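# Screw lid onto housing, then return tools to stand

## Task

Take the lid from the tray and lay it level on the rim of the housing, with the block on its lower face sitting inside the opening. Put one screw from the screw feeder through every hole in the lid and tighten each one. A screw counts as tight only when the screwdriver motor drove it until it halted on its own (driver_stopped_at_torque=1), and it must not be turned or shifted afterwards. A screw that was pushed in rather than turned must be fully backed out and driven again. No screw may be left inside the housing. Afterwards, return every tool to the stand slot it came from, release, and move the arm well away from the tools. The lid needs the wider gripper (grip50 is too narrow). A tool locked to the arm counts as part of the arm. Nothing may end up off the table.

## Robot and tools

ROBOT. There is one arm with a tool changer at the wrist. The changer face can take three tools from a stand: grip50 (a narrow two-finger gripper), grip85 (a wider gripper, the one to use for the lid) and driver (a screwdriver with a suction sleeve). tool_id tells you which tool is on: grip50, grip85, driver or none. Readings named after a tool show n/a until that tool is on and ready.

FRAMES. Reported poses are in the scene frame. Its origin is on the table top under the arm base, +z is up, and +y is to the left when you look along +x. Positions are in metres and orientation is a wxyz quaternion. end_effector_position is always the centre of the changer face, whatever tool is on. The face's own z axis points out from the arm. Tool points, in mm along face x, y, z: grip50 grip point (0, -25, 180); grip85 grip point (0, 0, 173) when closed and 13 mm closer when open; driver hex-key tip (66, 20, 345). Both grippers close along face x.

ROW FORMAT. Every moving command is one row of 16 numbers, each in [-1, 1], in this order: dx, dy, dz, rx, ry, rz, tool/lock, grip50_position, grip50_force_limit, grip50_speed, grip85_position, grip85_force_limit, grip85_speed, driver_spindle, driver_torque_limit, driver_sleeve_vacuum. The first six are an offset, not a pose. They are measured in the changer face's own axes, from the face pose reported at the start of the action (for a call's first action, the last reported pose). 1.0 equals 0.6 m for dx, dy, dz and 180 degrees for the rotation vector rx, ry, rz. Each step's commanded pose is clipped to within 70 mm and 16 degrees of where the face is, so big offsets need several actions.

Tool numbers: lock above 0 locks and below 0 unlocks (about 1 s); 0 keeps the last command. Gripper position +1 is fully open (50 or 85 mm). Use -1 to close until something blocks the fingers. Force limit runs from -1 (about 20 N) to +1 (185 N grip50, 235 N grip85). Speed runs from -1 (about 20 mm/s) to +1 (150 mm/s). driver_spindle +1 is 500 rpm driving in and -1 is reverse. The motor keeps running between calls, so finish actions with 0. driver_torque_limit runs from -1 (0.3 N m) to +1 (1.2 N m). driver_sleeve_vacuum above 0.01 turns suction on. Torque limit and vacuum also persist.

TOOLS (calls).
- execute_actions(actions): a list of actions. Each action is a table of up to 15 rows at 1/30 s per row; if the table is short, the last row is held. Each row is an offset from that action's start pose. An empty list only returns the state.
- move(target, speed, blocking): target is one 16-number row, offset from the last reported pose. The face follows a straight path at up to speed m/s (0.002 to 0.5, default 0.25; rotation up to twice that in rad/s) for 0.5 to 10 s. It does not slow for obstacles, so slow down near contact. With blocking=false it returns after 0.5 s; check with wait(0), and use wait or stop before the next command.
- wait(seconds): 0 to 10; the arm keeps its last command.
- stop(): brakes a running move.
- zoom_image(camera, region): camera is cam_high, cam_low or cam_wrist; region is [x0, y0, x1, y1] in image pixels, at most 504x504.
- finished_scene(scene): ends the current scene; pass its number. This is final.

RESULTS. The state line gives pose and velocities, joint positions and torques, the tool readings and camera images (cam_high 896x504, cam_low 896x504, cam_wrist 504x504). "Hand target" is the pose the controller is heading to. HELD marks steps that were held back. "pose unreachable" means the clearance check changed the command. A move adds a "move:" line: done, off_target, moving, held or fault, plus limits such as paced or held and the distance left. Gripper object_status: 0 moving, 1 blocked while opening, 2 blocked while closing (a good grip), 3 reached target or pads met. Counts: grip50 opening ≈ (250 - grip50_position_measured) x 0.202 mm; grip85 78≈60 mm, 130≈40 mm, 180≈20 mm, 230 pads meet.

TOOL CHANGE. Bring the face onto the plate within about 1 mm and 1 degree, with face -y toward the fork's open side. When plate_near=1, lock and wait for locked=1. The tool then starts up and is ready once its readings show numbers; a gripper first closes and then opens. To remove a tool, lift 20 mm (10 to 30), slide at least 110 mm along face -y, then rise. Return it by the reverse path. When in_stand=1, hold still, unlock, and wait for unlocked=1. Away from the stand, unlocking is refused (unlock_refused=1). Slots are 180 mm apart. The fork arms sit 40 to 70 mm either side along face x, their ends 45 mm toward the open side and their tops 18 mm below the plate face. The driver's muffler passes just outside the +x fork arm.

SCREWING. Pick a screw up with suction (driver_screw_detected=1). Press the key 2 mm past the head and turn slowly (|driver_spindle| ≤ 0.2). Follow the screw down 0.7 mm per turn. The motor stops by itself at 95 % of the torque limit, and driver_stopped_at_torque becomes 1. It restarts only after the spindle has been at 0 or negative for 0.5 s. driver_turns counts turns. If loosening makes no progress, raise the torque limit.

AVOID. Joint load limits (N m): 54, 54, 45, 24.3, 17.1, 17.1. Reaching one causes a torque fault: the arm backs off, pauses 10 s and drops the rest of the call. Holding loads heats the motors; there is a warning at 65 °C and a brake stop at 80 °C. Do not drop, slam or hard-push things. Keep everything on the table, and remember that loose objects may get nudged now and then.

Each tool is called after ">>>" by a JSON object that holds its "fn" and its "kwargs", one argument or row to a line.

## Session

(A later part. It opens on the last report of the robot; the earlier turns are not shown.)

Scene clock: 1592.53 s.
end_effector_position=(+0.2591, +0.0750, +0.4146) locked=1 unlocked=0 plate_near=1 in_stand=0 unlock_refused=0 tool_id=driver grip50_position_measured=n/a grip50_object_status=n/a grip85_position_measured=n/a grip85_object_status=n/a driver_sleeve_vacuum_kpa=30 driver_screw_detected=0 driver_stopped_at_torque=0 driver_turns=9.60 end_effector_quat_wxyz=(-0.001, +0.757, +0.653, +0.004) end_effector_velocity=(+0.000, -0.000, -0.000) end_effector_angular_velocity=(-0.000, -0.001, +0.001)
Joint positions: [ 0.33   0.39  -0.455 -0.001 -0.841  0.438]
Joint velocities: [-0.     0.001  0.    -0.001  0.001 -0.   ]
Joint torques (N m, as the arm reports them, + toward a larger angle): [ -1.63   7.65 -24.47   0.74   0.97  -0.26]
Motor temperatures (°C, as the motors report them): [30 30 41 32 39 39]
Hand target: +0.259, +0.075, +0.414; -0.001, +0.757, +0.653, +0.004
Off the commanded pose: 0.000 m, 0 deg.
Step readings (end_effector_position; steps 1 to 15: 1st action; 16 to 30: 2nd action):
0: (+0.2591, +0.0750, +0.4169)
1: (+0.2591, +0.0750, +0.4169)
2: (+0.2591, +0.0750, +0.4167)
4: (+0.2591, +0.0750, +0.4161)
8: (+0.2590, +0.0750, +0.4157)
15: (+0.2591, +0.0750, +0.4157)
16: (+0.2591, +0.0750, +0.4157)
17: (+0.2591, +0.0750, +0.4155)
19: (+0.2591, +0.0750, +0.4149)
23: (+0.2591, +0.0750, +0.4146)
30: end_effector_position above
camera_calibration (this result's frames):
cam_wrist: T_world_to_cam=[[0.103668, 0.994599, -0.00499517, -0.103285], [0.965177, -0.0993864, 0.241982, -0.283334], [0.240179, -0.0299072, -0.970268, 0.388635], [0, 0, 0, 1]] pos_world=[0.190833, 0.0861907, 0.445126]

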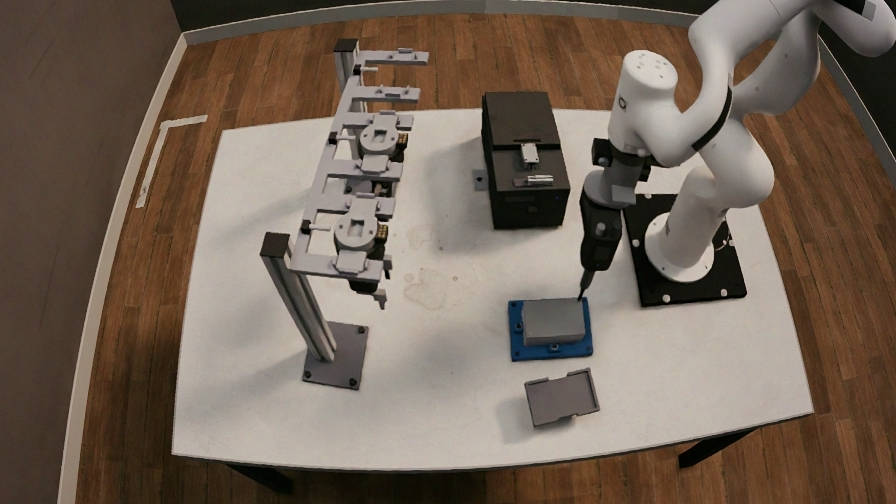

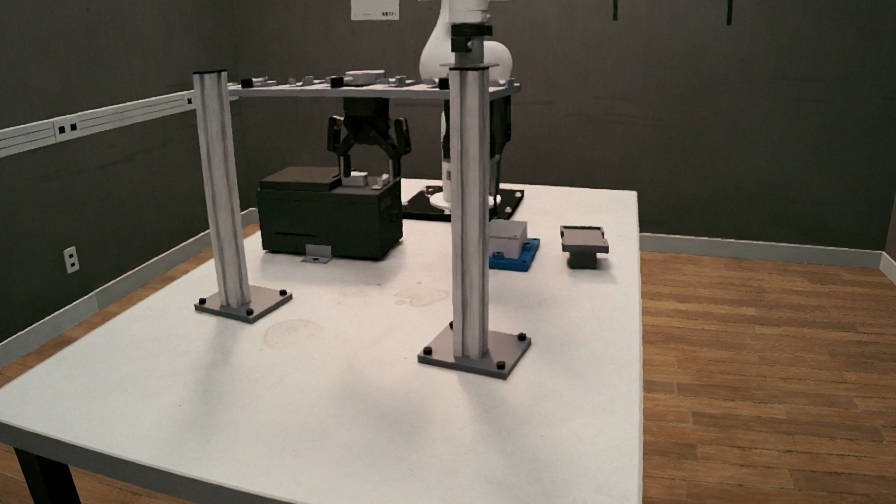

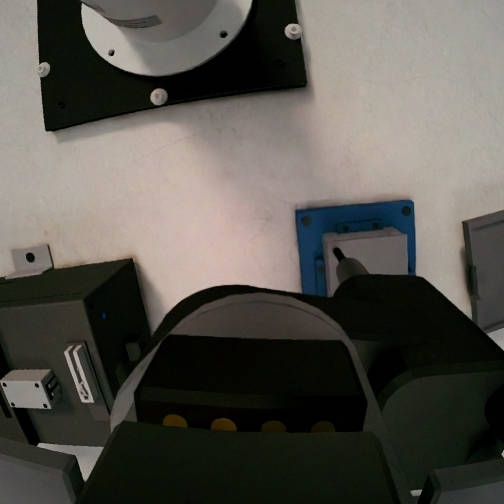

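>>> {"fn": "execute_actions", "kwargs": {
  "actions": [
    [[-0.0009,0,0,0,0,0,0,0,0,0,0,0,0,0,-0.3,1]]
  ]
}}

>>> {"fn": "zoom_image", "kwargs": {
  "camera": "cam_wrist",
  "region": [315,230,355,270]
}}

Scene clock: 1601.33 s.
end_effector_position=(+0.2590, +0.0744, +0.4145) locked=1 unlocked=0 plate_near=1 in_stand=0 unlock_refused=0 tool_id=driver grip50_position_measured=n/a grip50_object_status=n/a grip85_position_measured=n/a grip85_object_status=n/a driver_sleeve_vacuum_kpa=39 driver_screw_detected=1 driver_stopped_at_torque=0 driver_turns=9.60 end_effector_quat_wxyz=(-0.001, +0.757, +0.653, +0.004) end_effector_velocity=(+0.000, +0.000, +0.001) end_effector_angular_velocity=(+0.001, -0.002, +0.001)
Joint positions: [ 0.328  0.391 -0.455 -0.001 -0.841  0.436]
Joint velocities: [ 0.001  0.001 -0.001  0.     0.001 -0.   ]
Joint torques (N m, as the arm reports them, + toward a larger angle): [ -2.48   7.78 -24.97   0.64   0.91  -0.22]
Motor temperatures (°C, as the motors report them): [30 30 41 32 39 39]
Hand target: +0.259, +0.074, +0.415; -0.001, +0.757, +0.653, +0.004
Off the commanded pose: 0.000 m, 0 deg.
Step readings (end_effector_position):
0: (+0.2591, +0.0750, +0.4145)
1: (+0.2591, +0.0750, +0.4145)
2: (+0.2591, +0.0749, +0.4145)
4: (+0.2590, +0.0746, +0.4145)
8: (+0.2590, +0.0745, +0.4145)
15: end_effector_position above
camera_calibration (this result's frames):
cam_wrist: T_world_to_cam=[[0.103651, 0.994601, -0.00507767, -0.102694], [0.965233, -0.0993563, 0.241771, -0.283175], [0.239962, -0.029961, -0.97032, 0.388662], [0, 0, 0, 1]] pos_world=[0.190711, 0.0856487, 0.445068]

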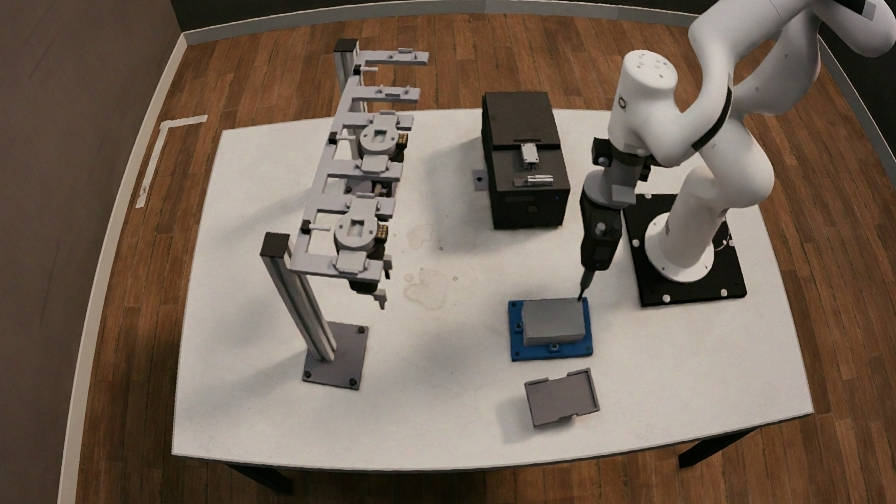

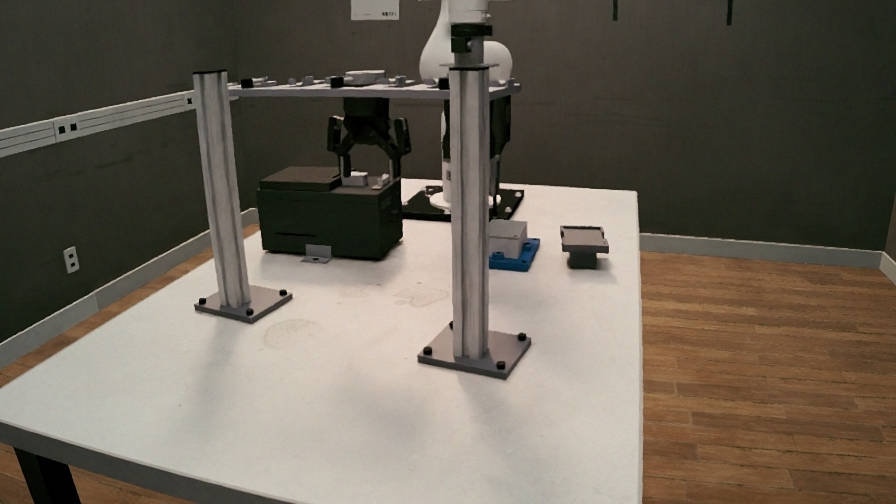

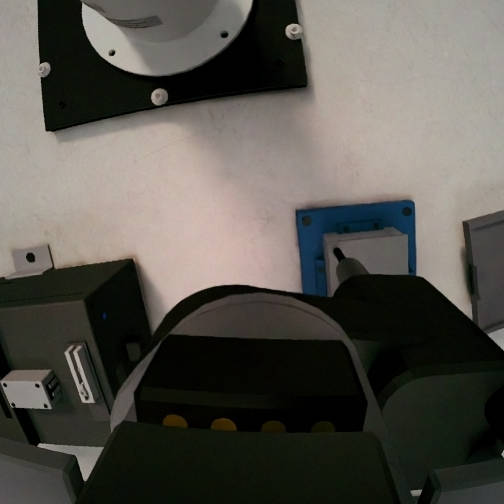

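Region (315, 230, 355, 270) of cam_wrist's 504x504 image, scaled by 12.600, with more detail than that image has.

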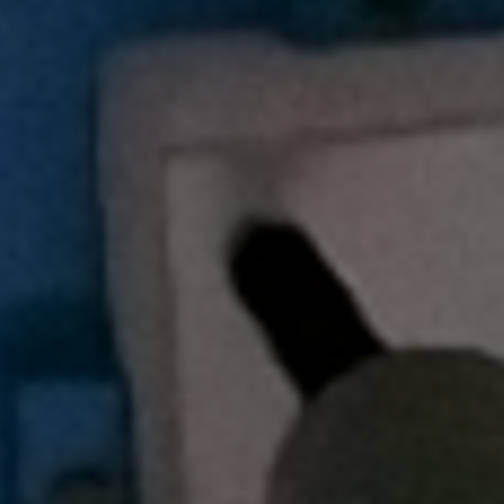

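>>> {"fn": "execute_actions", "kwargs": {
  "actions": [
    [[0,0,0.001,0,0,0,0,0,0,0,0,0,0,0.2,-0.3,1]],
    [[0,0,0.001,0,0,0,0,0,0,0,0,0,0,0.2,-0.3,1]],
    [[0,0,0.001,0,0,0,0,0,0,0,0,0,0,0.2,-0.3,1]],
    [[0,0,0.001,0,0,0,0,0,0,0,0,0,0,0.2,-0.3,1]],
    [[0,0,0.001,0,0,0,0,0,0,0,0,0,0,0.2,-0.3,1]],
    [[0,0,0.001,0,0,0,0,0,0,0,0,0,0,0.2,-0.3,1]],
    [[0,0,0.001,0,0,0,0,0,0,0,0,0,0,0.2,-0.3,1]],
    [[0,0,0.001,0,0,0,0,0,0,0,0,0,0,0.2,-0.3,1]],
    [[0,0,0.0005,0,0,0,0,0,0,0,0,0,0,0.2,-0.3,1]],
    [[0,0,0,0,0,0,0,0,0,0,0,0,0,0,-0.3,1]]
  ]
}}

>>> {"fn": "zoom_image", "kwargs": {
  "camera": "cam_wrist",
  "region": [315,230,355,270]
}}

Scene clock: 1621.43 s.
end_effector_position=(+0.2590, +0.0745, +0.4094) locked=1 unlocked=0 plate_near=1 in_stand=0 unlock_refused=0 tool_id=driver grip50_position_measured=n/a grip50_object_status=n/a grip85_position_measured=n/a grip85_object_status=n/a driver_sleeve_vacuum_kpa=40 driver_screw_detected=1 driver_stopped_at_torque=1 driver_turns=15.79 end_effector_quat_wxyz=(-0.001, +0.757, +0.653, +0.004) end_effector_velocity=(-0.000, +0.000, -0.000) end_effector_angular_velocity=(+0.000, +0.000, -0.001)
Joint positions: [ 0.328  0.384 -0.447 -0.001 -0.826  0.436]
Joint velocities: [ 0.     0.     0.     0.001 -0.     0.001]
Joint torques (N m, as the arm reports them, + toward a larger angle): [ -1.49   7.21 -25.01   0.22   1.23  -0.08]
Motor temperatures (°C, as the motors report them): [30 30 41 32 39 39]
Hand target: +0.259, +0.074, +0.409; -0.001, +0.757, +0.653, +0.004
Off the commanded pose: 0.000 m, 0 deg.
Step readings (end_effector_position; steps 1 to 15: 1st action; 16 to 30: 2nd action; 31 to 45: 3rd action; 46 to 60: 4th action; 61 to 75: 5th action; 76 to 90: 6th action; 91 to 105: 7th action; 106 to 120: 8th action; 121 to 135: 9th action; 136 to 150: 10th action):
0: (+0.2590, +0.0745, +0.4146)
1: (+0.2590, +0.0745, +0.4146)
2: (+0.2590, +0.0745, +0.4145)
4: (+0.2590, +0.0745, +0.4143)
8: (+0.2590, +0.0745, +0.4140)
15: (+0.2590, +0.0745, +0.4139)
16: (+0.2590, +0.0745, +0.4139)
17: (+0.2590, +0.0745, +0.4138)
19: (+0.2590, +0.0745, +0.4135)
23: (+0.2590, +0.0745, +0.4134)
30: (+0.2590, +0.0745, +0.4133)
31: (+0.2590, +0.0745, +0.4133)
32: (+0.2590, +0.0745, +0.4132)
34: (+0.2590, +0.0745, +0.4129)
38: (+0.2590, +0.0745, +0.4128)
45: (+0.2590, +0.0745, +0.4127)
46: (+0.2590, +0.0745, +0.4127)
47: (+0.2590, +0.0745, +0.4126)
49: (+0.2590, +0.0745, +0.4123)
53: (+0.2590, +0.0745, +0.4121)
60: (+0.2590, +0.0745, +0.4121)
61: (+0.2590, +0.0745, +0.4121)
62: (+0.2590, +0.0745, +0.4120)
64: (+0.2590, +0.0745, +0.4117)
68: (+0.2590, +0.0745, +0.4115)
75: (+0.2590, +0.0745, +0.4115)
76: (+0.2590, +0.0745, +0.4115)
77: (+0.2590, +0.0745, +0.4114)
79: (+0.2590, +0.0745, +0.4111)
83: (+0.2590, +0.0745, +0.4109)
90: (+0.2590, +0.0745, +0.4109)
91: (+0.2590, +0.0745, +0.4109)
92: (+0.2590, +0.0745, +0.4108)
94: (+0.2590, +0.0745, +0.4105)
98: (+0.2590, +0.0745, +0.4103)
105: (+0.2590, +0.0745, +0.4103)
106: (+0.2590, +0.0745, +0.4103)
107: (+0.2590, +0.0745, +0.4102)
109: (+0.2590, +0.0745, +0.4099)
113: (+0.2590, +0.0745, +0.4097)
120: (+0.2590, +0.0745, +0.4097)
121: (+0.2590, +0.0745, +0.4097)
122: (+0.2590, +0.0745, +0.4097)
124: (+0.2590, +0.0745, +0.4095)
128: (+0.2590, +0.0745, +0.4094)
135: (+0.2590, +0.0745, +0.4094)
136: (+0.2590, +0.0745, +0.4094)
137: (+0.2590, +0.0745, +0.4094)
139: (+0.2590, +0.0745, +0.4094)
143: (+0.2590, +0.0745, +0.4094)
150: end_effector_position above
camera_calibration (this result's frames):
cam_wrist: T_world_to_cam=[[0.10389, 0.994576, -0.00503549, -0.102831], [0.965218, -0.0996, 0.241731, -0.281921], [0.239918, -0.0299738, -0.97033, 0.383751], [0, 0, 0, 1]] pos_world=[0.190729, 0.0856964, 0.439996]

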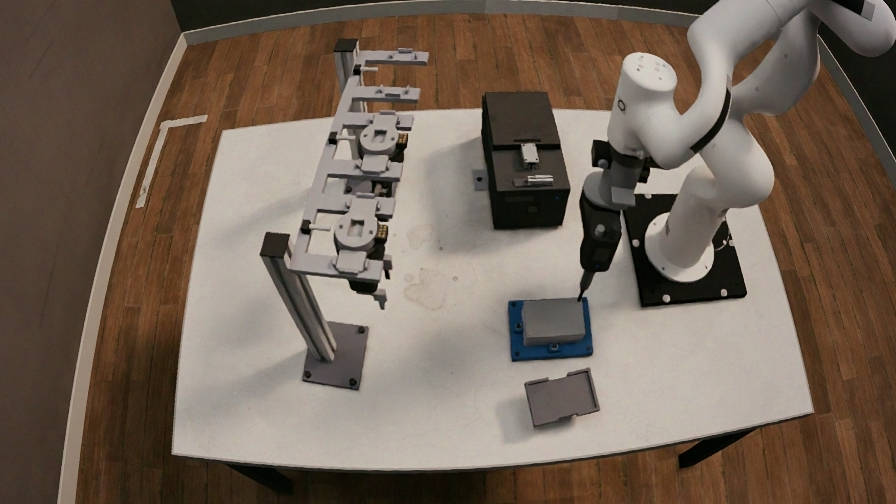

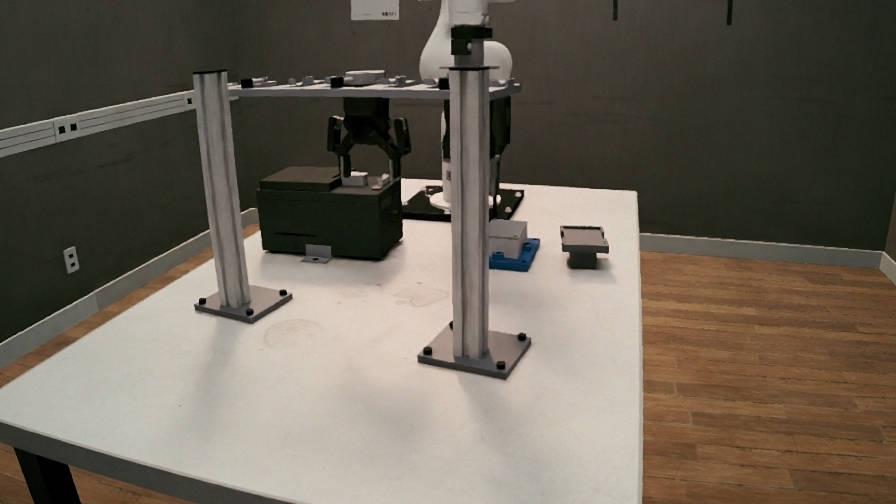

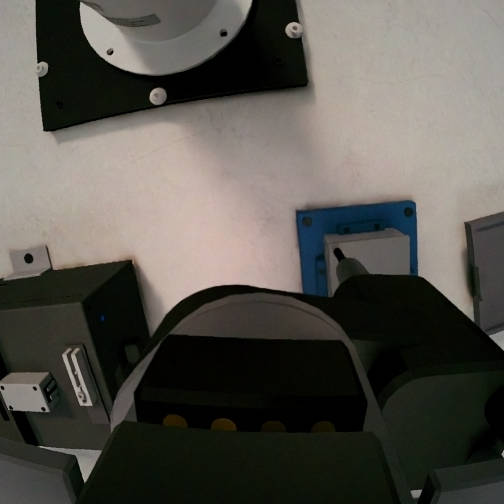

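Region (315, 230, 355, 270) of cam_wrist's 504x504 image, scaled by 12.600, with more detail than that image has.

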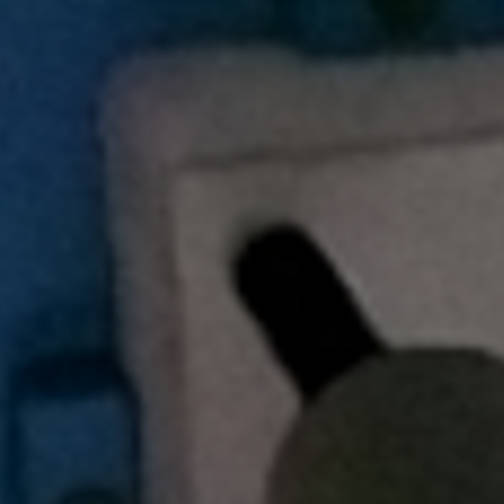

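>>> {"fn": "execute_actions", "kwargs": {
  "actions": [
    [[0,0,0,0,0,0,0,0,0,0,0,0,0,0,-0.3,0]],
    [[0,0,-0.03,0,0,0,0,0,0,0,0,0,0,0,-0.3,0]]
  ]
}}

Scene clock: 1653.83 s.
end_effector_position=(+0.2588, +0.0744, +0.4272) locked=1 unlocked=0 plate_near=1 in_stand=0 unlock_refused=0 tool_id=driver grip50_position_measured=n/a grip50_object_status=n/a grip85_position_measured=n/a grip85_object_status=n/a driver_sleeve_vacuum_kpa=0 driver_screw_detected=0 driver_stopped_at_torque=1 driver_turns=15.79 end_effector_quat_wxyz=(-0.001, +0.757, +0.653, +0.004) end_effector_velocity=(+0.001, -0.000, +0.001) end_effector_angular_velocity=(+0.001, -0.004, -0.001)
Joint positions: [ 0.329  0.407 -0.474 -0.001 -0.878  0.436]
Joint velocities: [-0.001  0.001 -0.003 -0.001  0.     0.001]
Joint torques (N m, as the arm reports them, + toward a larger angle): [ -2.91   7.97 -26.02   0.79   0.78  -0.21]
Motor temperatures (°C, as the motors report them): [30 30 41 32 39 39]
Hand target: +0.259, +0.074, +0.427; -0.001, +0.757, +0.653, +0.004
Off the commanded pose: 0.000 m, 0 deg.
Step readings (end_effector_position; steps 1 to 15: 1st action; 16 to 30: 2nd action):
0: (+0.2590, +0.0745, +0.4094)
1: (+0.2590, +0.0745, +0.4094)
2: (+0.2590, +0.0745, +0.4094)
4: (+0.2590, +0.0745, +0.4094)
8: (+0.2590, +0.0745, +0.4094)
15: (+0.2590, +0.0745, +0.4094)
16: (+0.2590, +0.0745, +0.4094)
17: (+0.2589, +0.0745, +0.4104)
19: (+0.2588, +0.0744, +0.4188)
23: (+0.2593, +0.0745, +0.4270)
30: end_effector_position above
camera_calibration (this result's frames):
cam_wrist: T_world_to_cam=[[0.103815, 0.994583, -0.00517899, -0.102533], [0.965335, -0.0995059, 0.241304, -0.285927], [0.239481, -0.0300505, -0.970436, 0.40124], [0, 0, 0, 1]] pos_world=[0.190571, 0.0855839, 0.457841]

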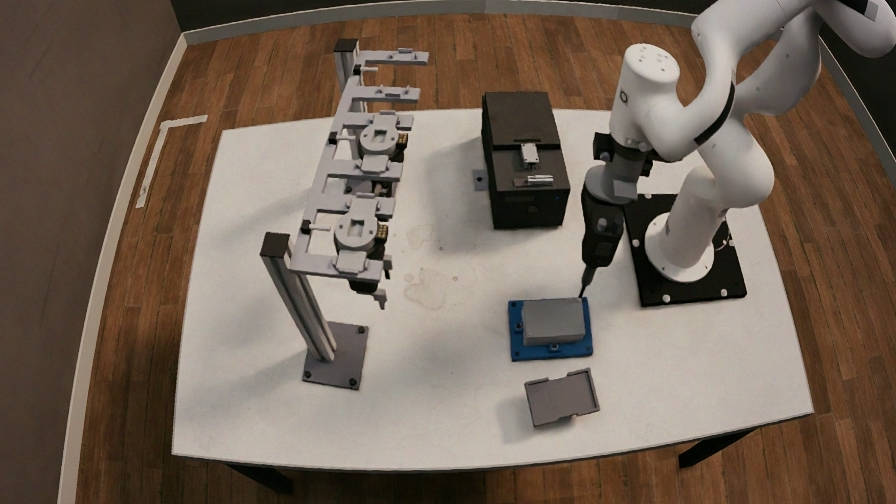

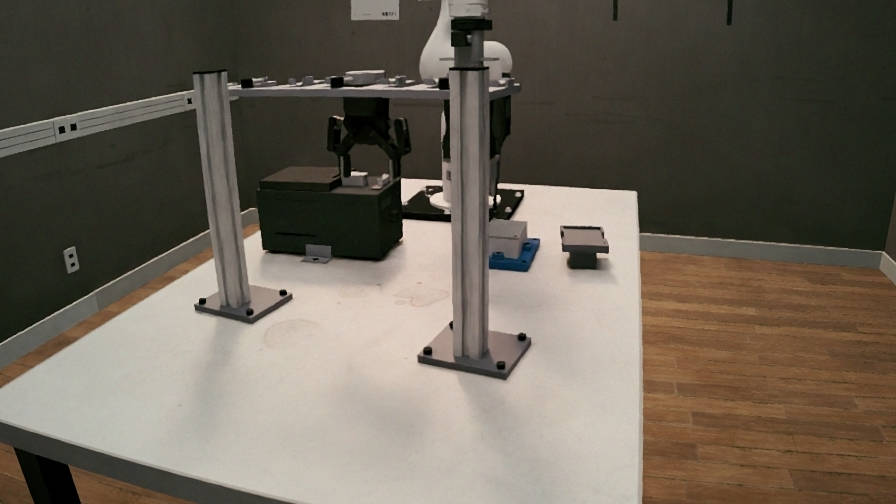

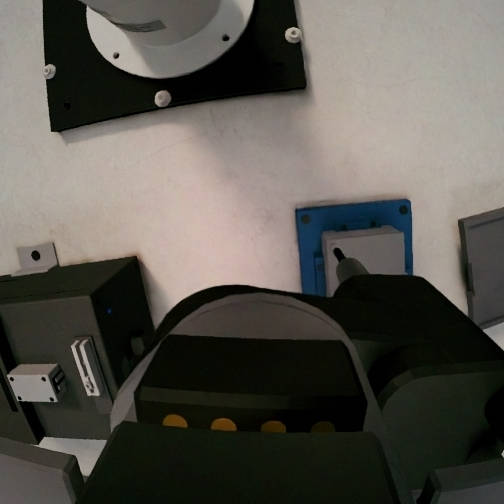

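>>> {"fn": "move", "kwargs": {
  "target": [-0.3337,0.4553,-0.2217,0,0,0,0,0,0,0,0,0,0,0,-0.3,0],
  "speed": 0.3
}}

Scene clock: 1682.13 s.
end_effector_position=(+0.4986, -0.1644, +0.5600) locked=1 unlocked=0 plate_near=1 in_stand=0 unlock_refused=0 tool_id=driver grip50_position_measured=n/a grip50_object_status=n/a grip85_position_measured=n/a grip85_object_status=n/a driver_sleeve_vacuum_kpa=0 driver_screw_detected=0 driver_stopped_at_torque=1 driver_turns=15.79 end_effector_quat_wxyz=(-0.001, +0.757, +0.654, +0.004) end_effector_velocity=(+0.002, -0.001, +0.002) end_effector_angular_velocity=(-0.001, -0.005, -0.000)
Joint positions: [-0.273 -0.192 -1.323  0.001 -1.127 -0.167]
Joint velocities: [-0.001 -0.003 -0.007  0.001  0.    -0.001]
Joint torques (N m, as the arm reports them, + toward a larger angle): [ -1.34  46.51 -26.8    0.98   0.29  -0.22]
Motor temperatures (°C, as the motors report them): [30 30 41 32 39 39]
Hand target: +0.499, -0.165, +0.560; -0.000, +0.757, +0.653, +0.004
Off the commanded pose: 0.001 m, 0 deg.
move: done
camera_calibration (this result's frames):
cam_wrist: T_world_to_cam=[[0.103189, 0.994647, -0.00549911, 0.111248], [0.965401, -0.0988206, 0.24132, -0.57317], [0.239484, -0.0302104, -0.97043, 0.465463], [0, 0, 0, 1]] pos_world=[0.430388, -0.153232, 0.590628]

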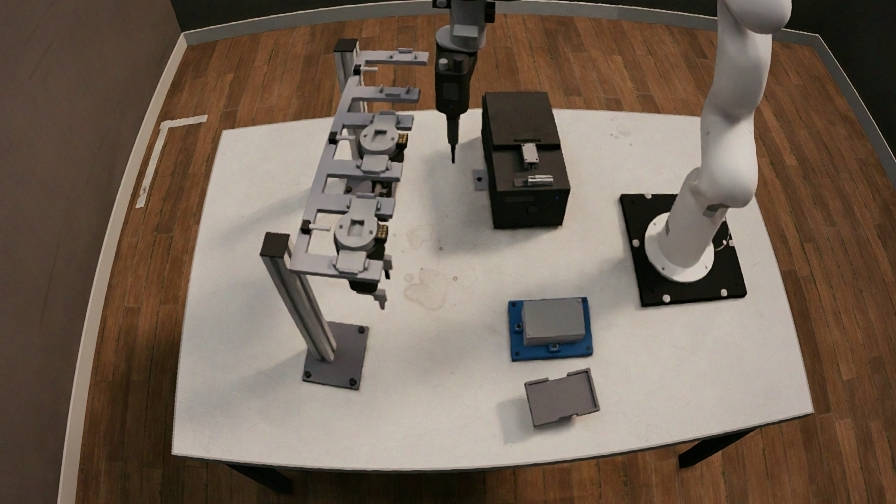

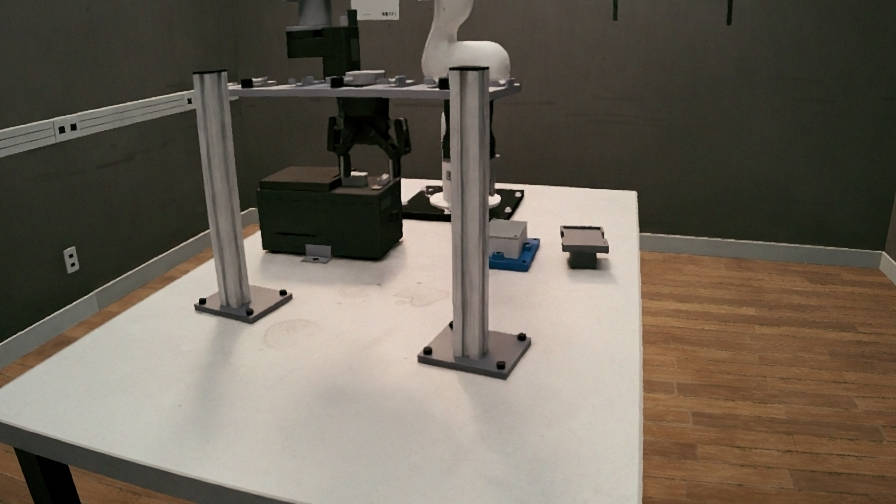

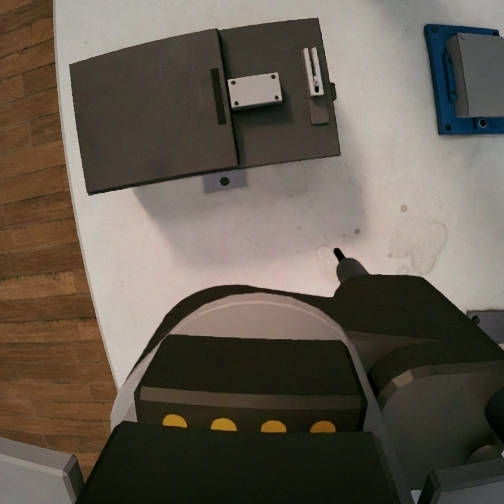

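>>> {"fn": "move", "kwargs": {
  "target": [0.0008,0.0018,0.214,0,0,0,0,0,0,0,0,0,0,0,-0.3,0],
  "speed": 0.2
}}

>>> {"fn": "move", "kwargs": {
  "target": [0,0.21,0,0,0,0,0,0,0,0,0,0,0,0,-0.3,0],
  "speed": 0.1
}}

Scene clock: 1692.57 s.
end_effector_position=(+0.5004, -0.1636, +0.4323) locked=1 unlocked=0 plate_near=1 in_stand=0 unlock_refused=0 tool_id=driver grip50_position_measured=n/a grip50_object_status=n/a grip85_position_measured=n/a grip85_object_status=n/a driver_sleeve_vacuum_kpa=0 driver_screw_detected=0 driver_stopped_at_torque=1 driver_turns=15.79 end_effector_quat_wxyz=(-0.000, +0.757, +0.653, +0.004) end_effector_velocity=(-0.001, +0.000, -0.003) end_effector_angular_velocity=(+0.002, +0.006, +0.000)
Joint positions: [-0.272 -0.273 -1.129  0.001 -0.85  -0.166]
Joint velocities: [-0.    -0.002  0.005 -0.     0.001 -0.   ]
Joint torques (N m, as the arm reports them, + toward a larger angle): [ -0.96  51.28 -25.41   1.24   0.26  -0.22]
Motor temperatures (°C, as the motors report them): [30 30 41 32 39 39]
Hand target: +0.500, -0.164, +0.432; -0.001, +0.757, +0.653, +0.004
Off the commanded pose: 0.001 m, 0 deg.
move: done
camera_calibration (this result's frames):
cam_wrist: T_world_to_cam=[[0.103624, 0.994599, -0.00596999, 0.109513], [0.965104, -0.0990961, 0.242392, -0.5443], [0.240491, -0.0308793, -0.97016, 0.340348], [0, 0, 0, 1]] pos_world=[0.432108, -0.15235, 0.46278]

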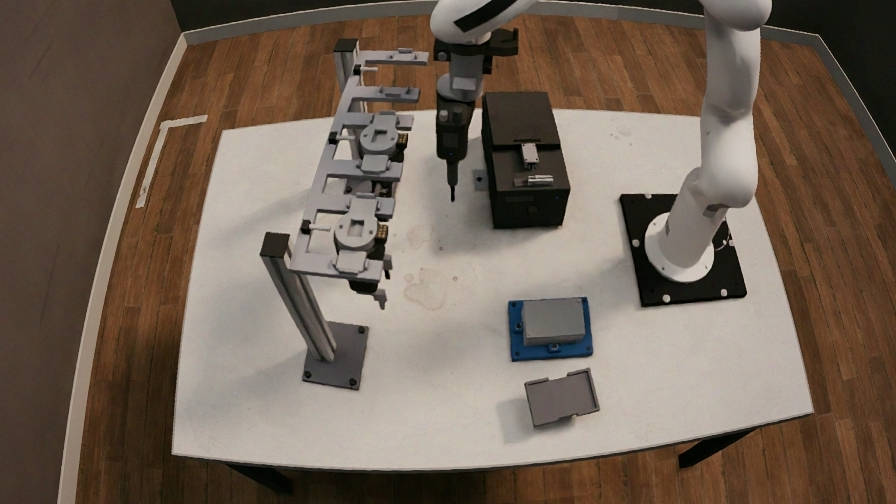

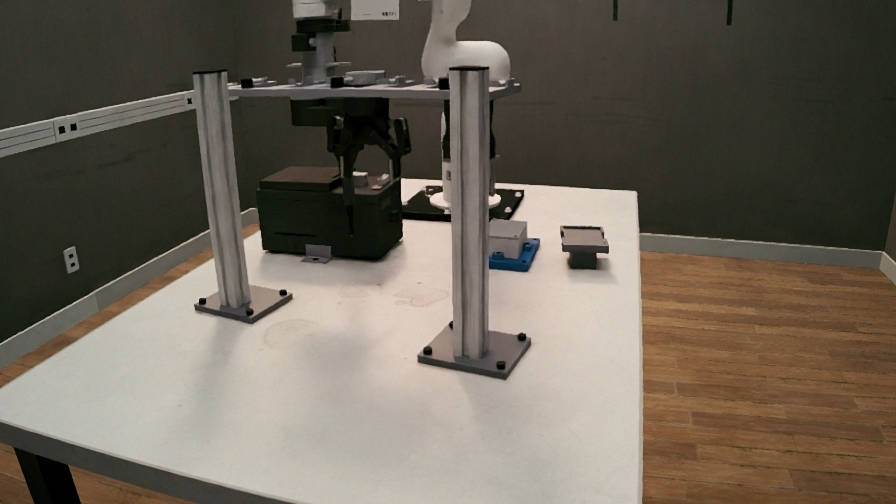

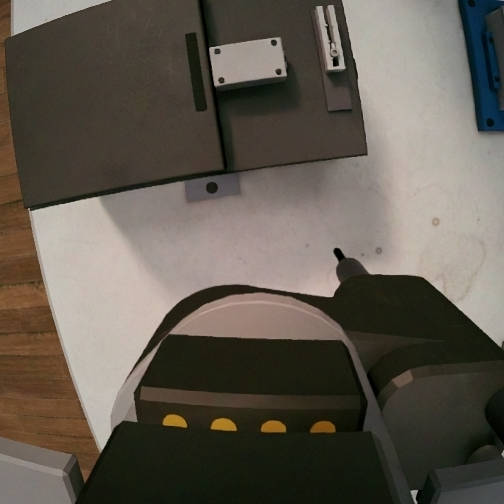

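Scene clock: 1694.20 s.
end_effector_position=(+0.6248, -0.1821, +0.4327) locked=1 unlocked=0 plate_near=1 in_stand=0 unlock_refused=0 tool_id=driver grip50_position_measured=n/a grip50_object_status=n/a grip85_position_measured=n/a grip85_object_status=n/a driver_sleeve_vacuum_kpa=0 driver_screw_detected=0 driver_stopped_at_torque=1 driver_turns=15.79 end_effector_quat_wxyz=(-0.000, +0.757, +0.653, +0.004) end_effector_velocity=(+0.001, -0.000, +0.000) end_effector_angular_velocity=(+0.000, +0.001, -0.000)
Joint positions: [-0.24  -0.579 -1.55   0.001 -0.966 -0.134]
Joint velocities: [ 0.    -0.003 -0.005 -0.    -0.003  0.001]
Joint torques (N m, as the arm reports them, + toward a larger angle): [ -0.95  69.39 -26.07   0.92   0.3   -0.23]
Motor temperatures (°C, as the motors report them): [30 30 42 32 39 39]
Hand target: +0.625, -0.182, +0.433; -0.000, +0.757, +0.653, +0.004
Off the commanded pose: 0.000 m, 0 deg.
move: done
camera_calibration (this result's frames):
cam_wrist: T_world_to_cam=[[0.103449, 0.994618, -0.00574548, 0.115085], [0.965213, -0.0989922, 0.242002, -0.666191], [0.240131, -0.0305804, -0.970259, 0.310644], [0, 0, 0, 1]] pos_world=[0.556515, -0.170913, 0.463286]

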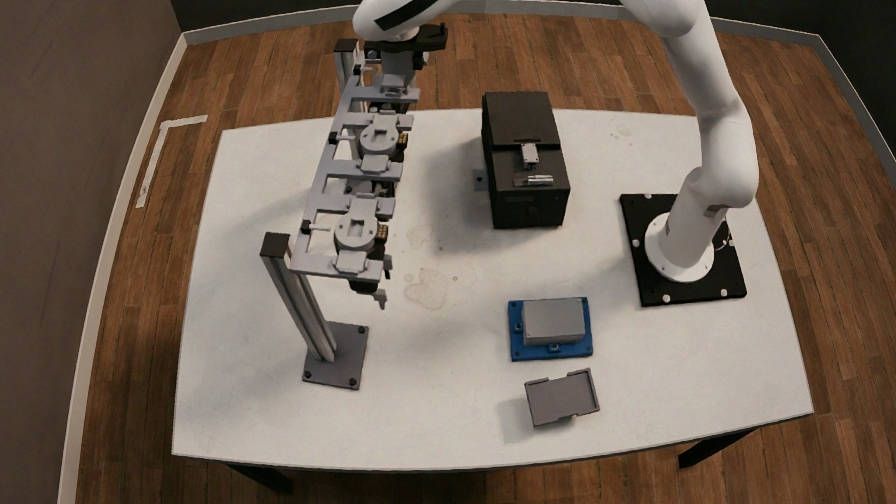

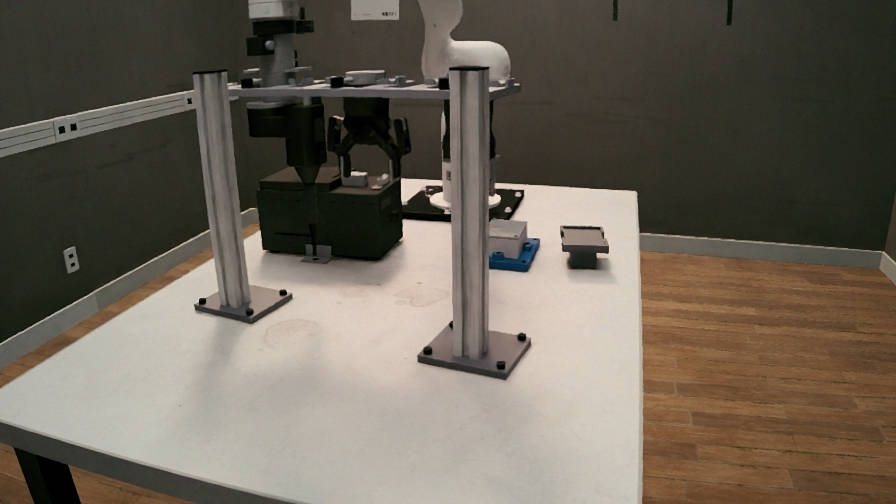

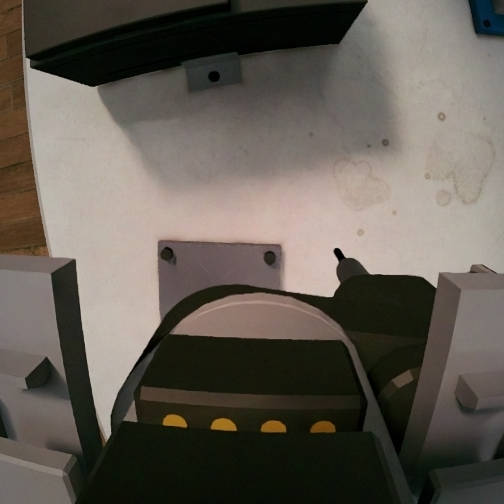

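>>> {"fn": "move", "kwargs": {
  "target": [-0.0006,-0.0008,0.035,0,0,0,0,0,0,0,0,0,0,0,-0.3,0],
  "speed": 0.03
}}

Scene clock: 1700.70 s.
end_effector_position=(+0.6245, -0.1824, +0.4124) locked=1 unlocked=0 plate_near=1 in_stand=1 unlock_refused=0 tool_id=driver grip50_position_measured=n/a grip50_object_status=n/a grip85_position_measured=n/a grip85_object_status=n/a driver_sleeve_vacuum_kpa=0 driver_screw_detected=0 driver_stopped_at_torque=1 driver_turns=15.79 end_effector_quat_wxyz=(-0.000, +0.757, +0.653, +0.004) end_effector_velocity=(+0.000, -0.000, -0.000) end_effector_angular_velocity=(-0.000, -0.002, +0.000)
Joint positions: [-0.241 -0.593 -1.524  0.001 -0.926 -0.135]
Joint velocities: [-0.     0.     0.001  0.001  0.003 -0.001]
Joint torques (N m, as the arm reports them, + toward a larger angle): [  0.32  63.99 -23.59   1.17   0.52  -0.44]
Motor temperatures (°C, as the motors report them): [30 31 42 32 39 39]
Hand target: +0.624, -0.182, +0.412; -0.000, +0.757, +0.653, +0.004
Off the commanded pose: 0.001 m, 0 deg.
move: done
camera_calibration (this result's frames):
cam_wrist: T_world_to_cam=[[0.103591, 0.994602, -0.00599889, 0.115275], [0.965017, -0.0990455, 0.242758, -0.661173], [0.240854, -0.0309366, -0.970068, 0.290409], [0, 0, 0, 1]] pos_world=[0.556156, -0.171155, 0.442913]

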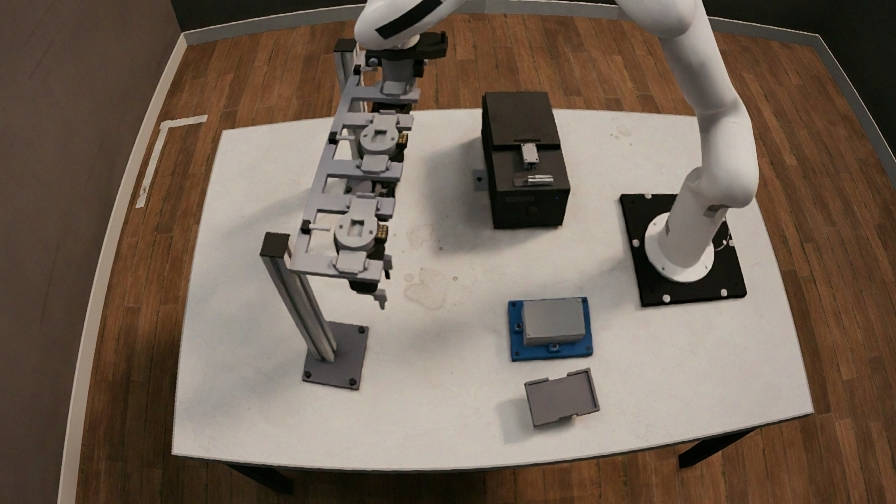

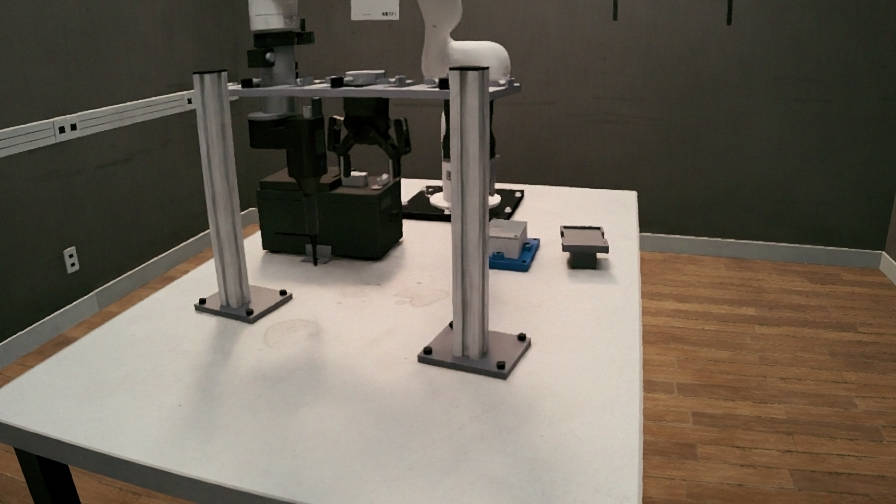

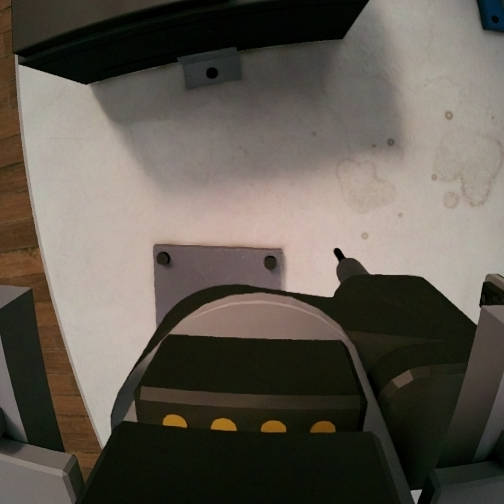

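>>> {"fn": "execute_actions", "kwargs": {
  "actions": [
    [[0,0,0.001,0,0,0,-1,0,0,0,0,0,0,0,-0.3,0]],
    [[0,0,0,0,0,0,-1,0,0,0,0,0,0,0,-0.3,0]],
    [[0,0,0,0,0,0,-1,0,0,0,0,0,0,0,-0.3,0]]
  ]
}}

Scene clock: 1707.13 s.
end_effector_position=(+0.6243, -0.1823, +0.4114) locked=0 unlocked=1 plate_near=1 in_stand=1 unlock_refused=0 tool_id=none grip50_position_measured=n/a grip50_object_status=n/a grip85_position_measured=n/a grip85_object_status=n/a driver_sleeve_vacuum_kpa=n/a driver_screw_detected=n/a driver_stopped_at_torque=n/a driver_turns=n/a end_effector_quat_wxyz=(-0.001, +0.757, +0.653, +0.004) end_effector_velocity=(-0.000, -0.001, +0.000) end_effector_angular_velocity=(+0.000, +0.000, -0.001)
Joint positions: [-0.241 -0.594 -1.523  0.001 -0.925 -0.135]
Joint velocities: [-0.001  0.    -0.     0.    -0.001  0.   ]
Joint torques (N m, as the arm reports them, + toward a larger angle): [ -0.16  26.31 -11.73   0.94   2.21  -0.5 ]
Motor temperatures (°C, as the motors report them): [30 31 41 32 39 39]
Hand target: +0.624, -0.182, +0.411; -0.001, +0.757, +0.653, +0.004
Off the commanded pose: 0.000 m, 0 deg.
Step readings (end_effector_position; steps 1 to 15: 1st action; 16 to 30: 2nd action; 31 to 45: 3rd action):
0: (+0.6243, -0.1823, +0.4119)
1: (+0.6242, -0.1823, +0.4113)
2: (+0.6242, -0.1823, +0.4114)
4: (+0.6242, -0.1823, +0.4114)
8: (+0.6243, -0.1822, +0.4113)
15: (+0.6243, -0.1823, +0.4114)
16: (+0.6243, -0.1823, +0.4114)
17: (+0.6243, -0.1823, +0.4114)
19: (+0.6243, -0.1823, +0.4114)
23: (+0.6243, -0.1823, +0.4114)
30: (+0.6243, -0.1823, +0.4114)
31: (+0.6243, -0.1823, +0.4114)
32: (+0.6243, -0.1823, +0.4114)
34: (+0.6243, -0.1823, +0.4114)
38: (+0.6243, -0.1823, +0.4114)
45: end_effector_position above
camera_calibration (this result's frames):
cam_wrist: T_world_to_cam=[[0.103353, 0.994629, -0.00557774, 0.115152], [0.965276, -0.0989469, 0.241767, -0.660498], [0.239917, -0.0303714, -0.970318, 0.290227], [0, 0, 0, 1]] pos_world=[0.556032, -0.171073, 0.441942]

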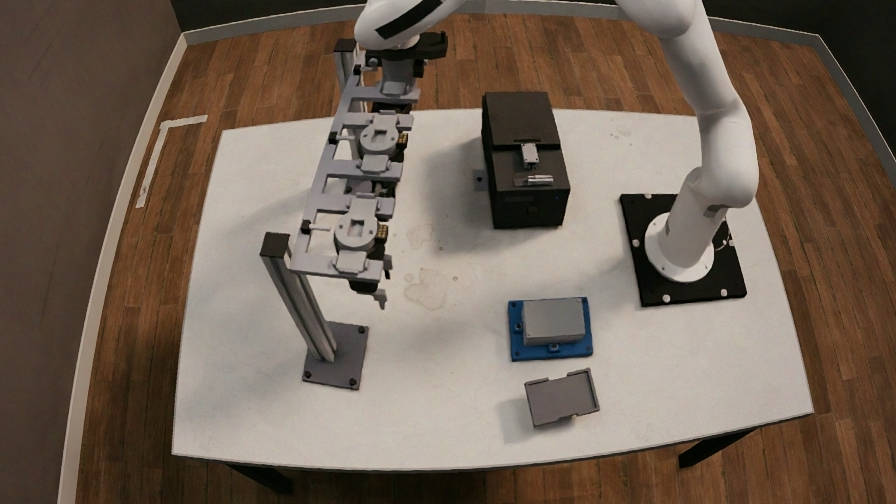

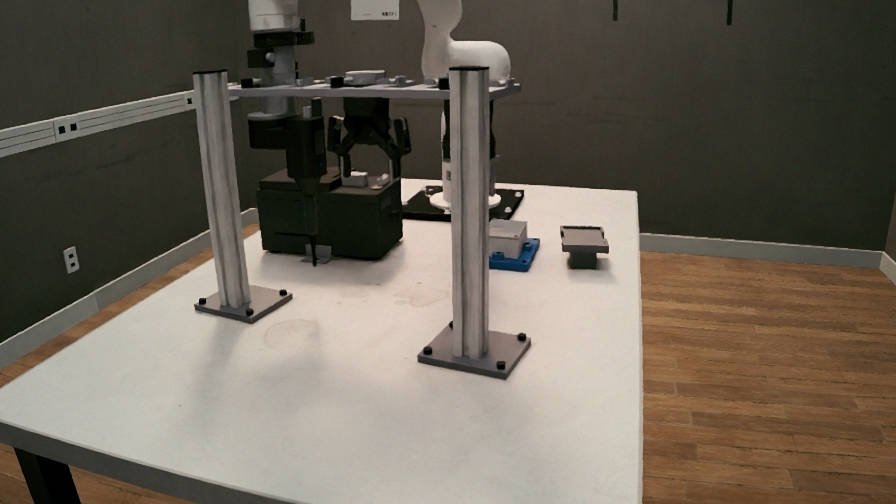

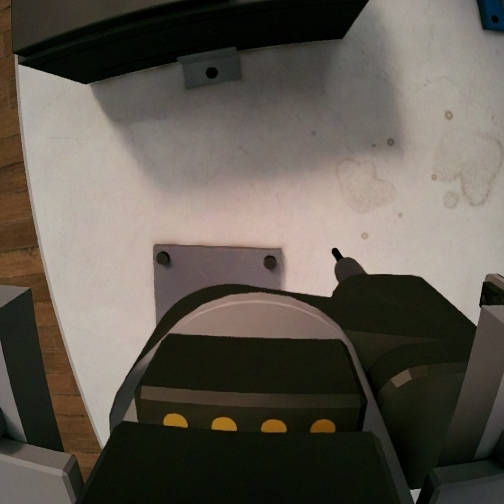

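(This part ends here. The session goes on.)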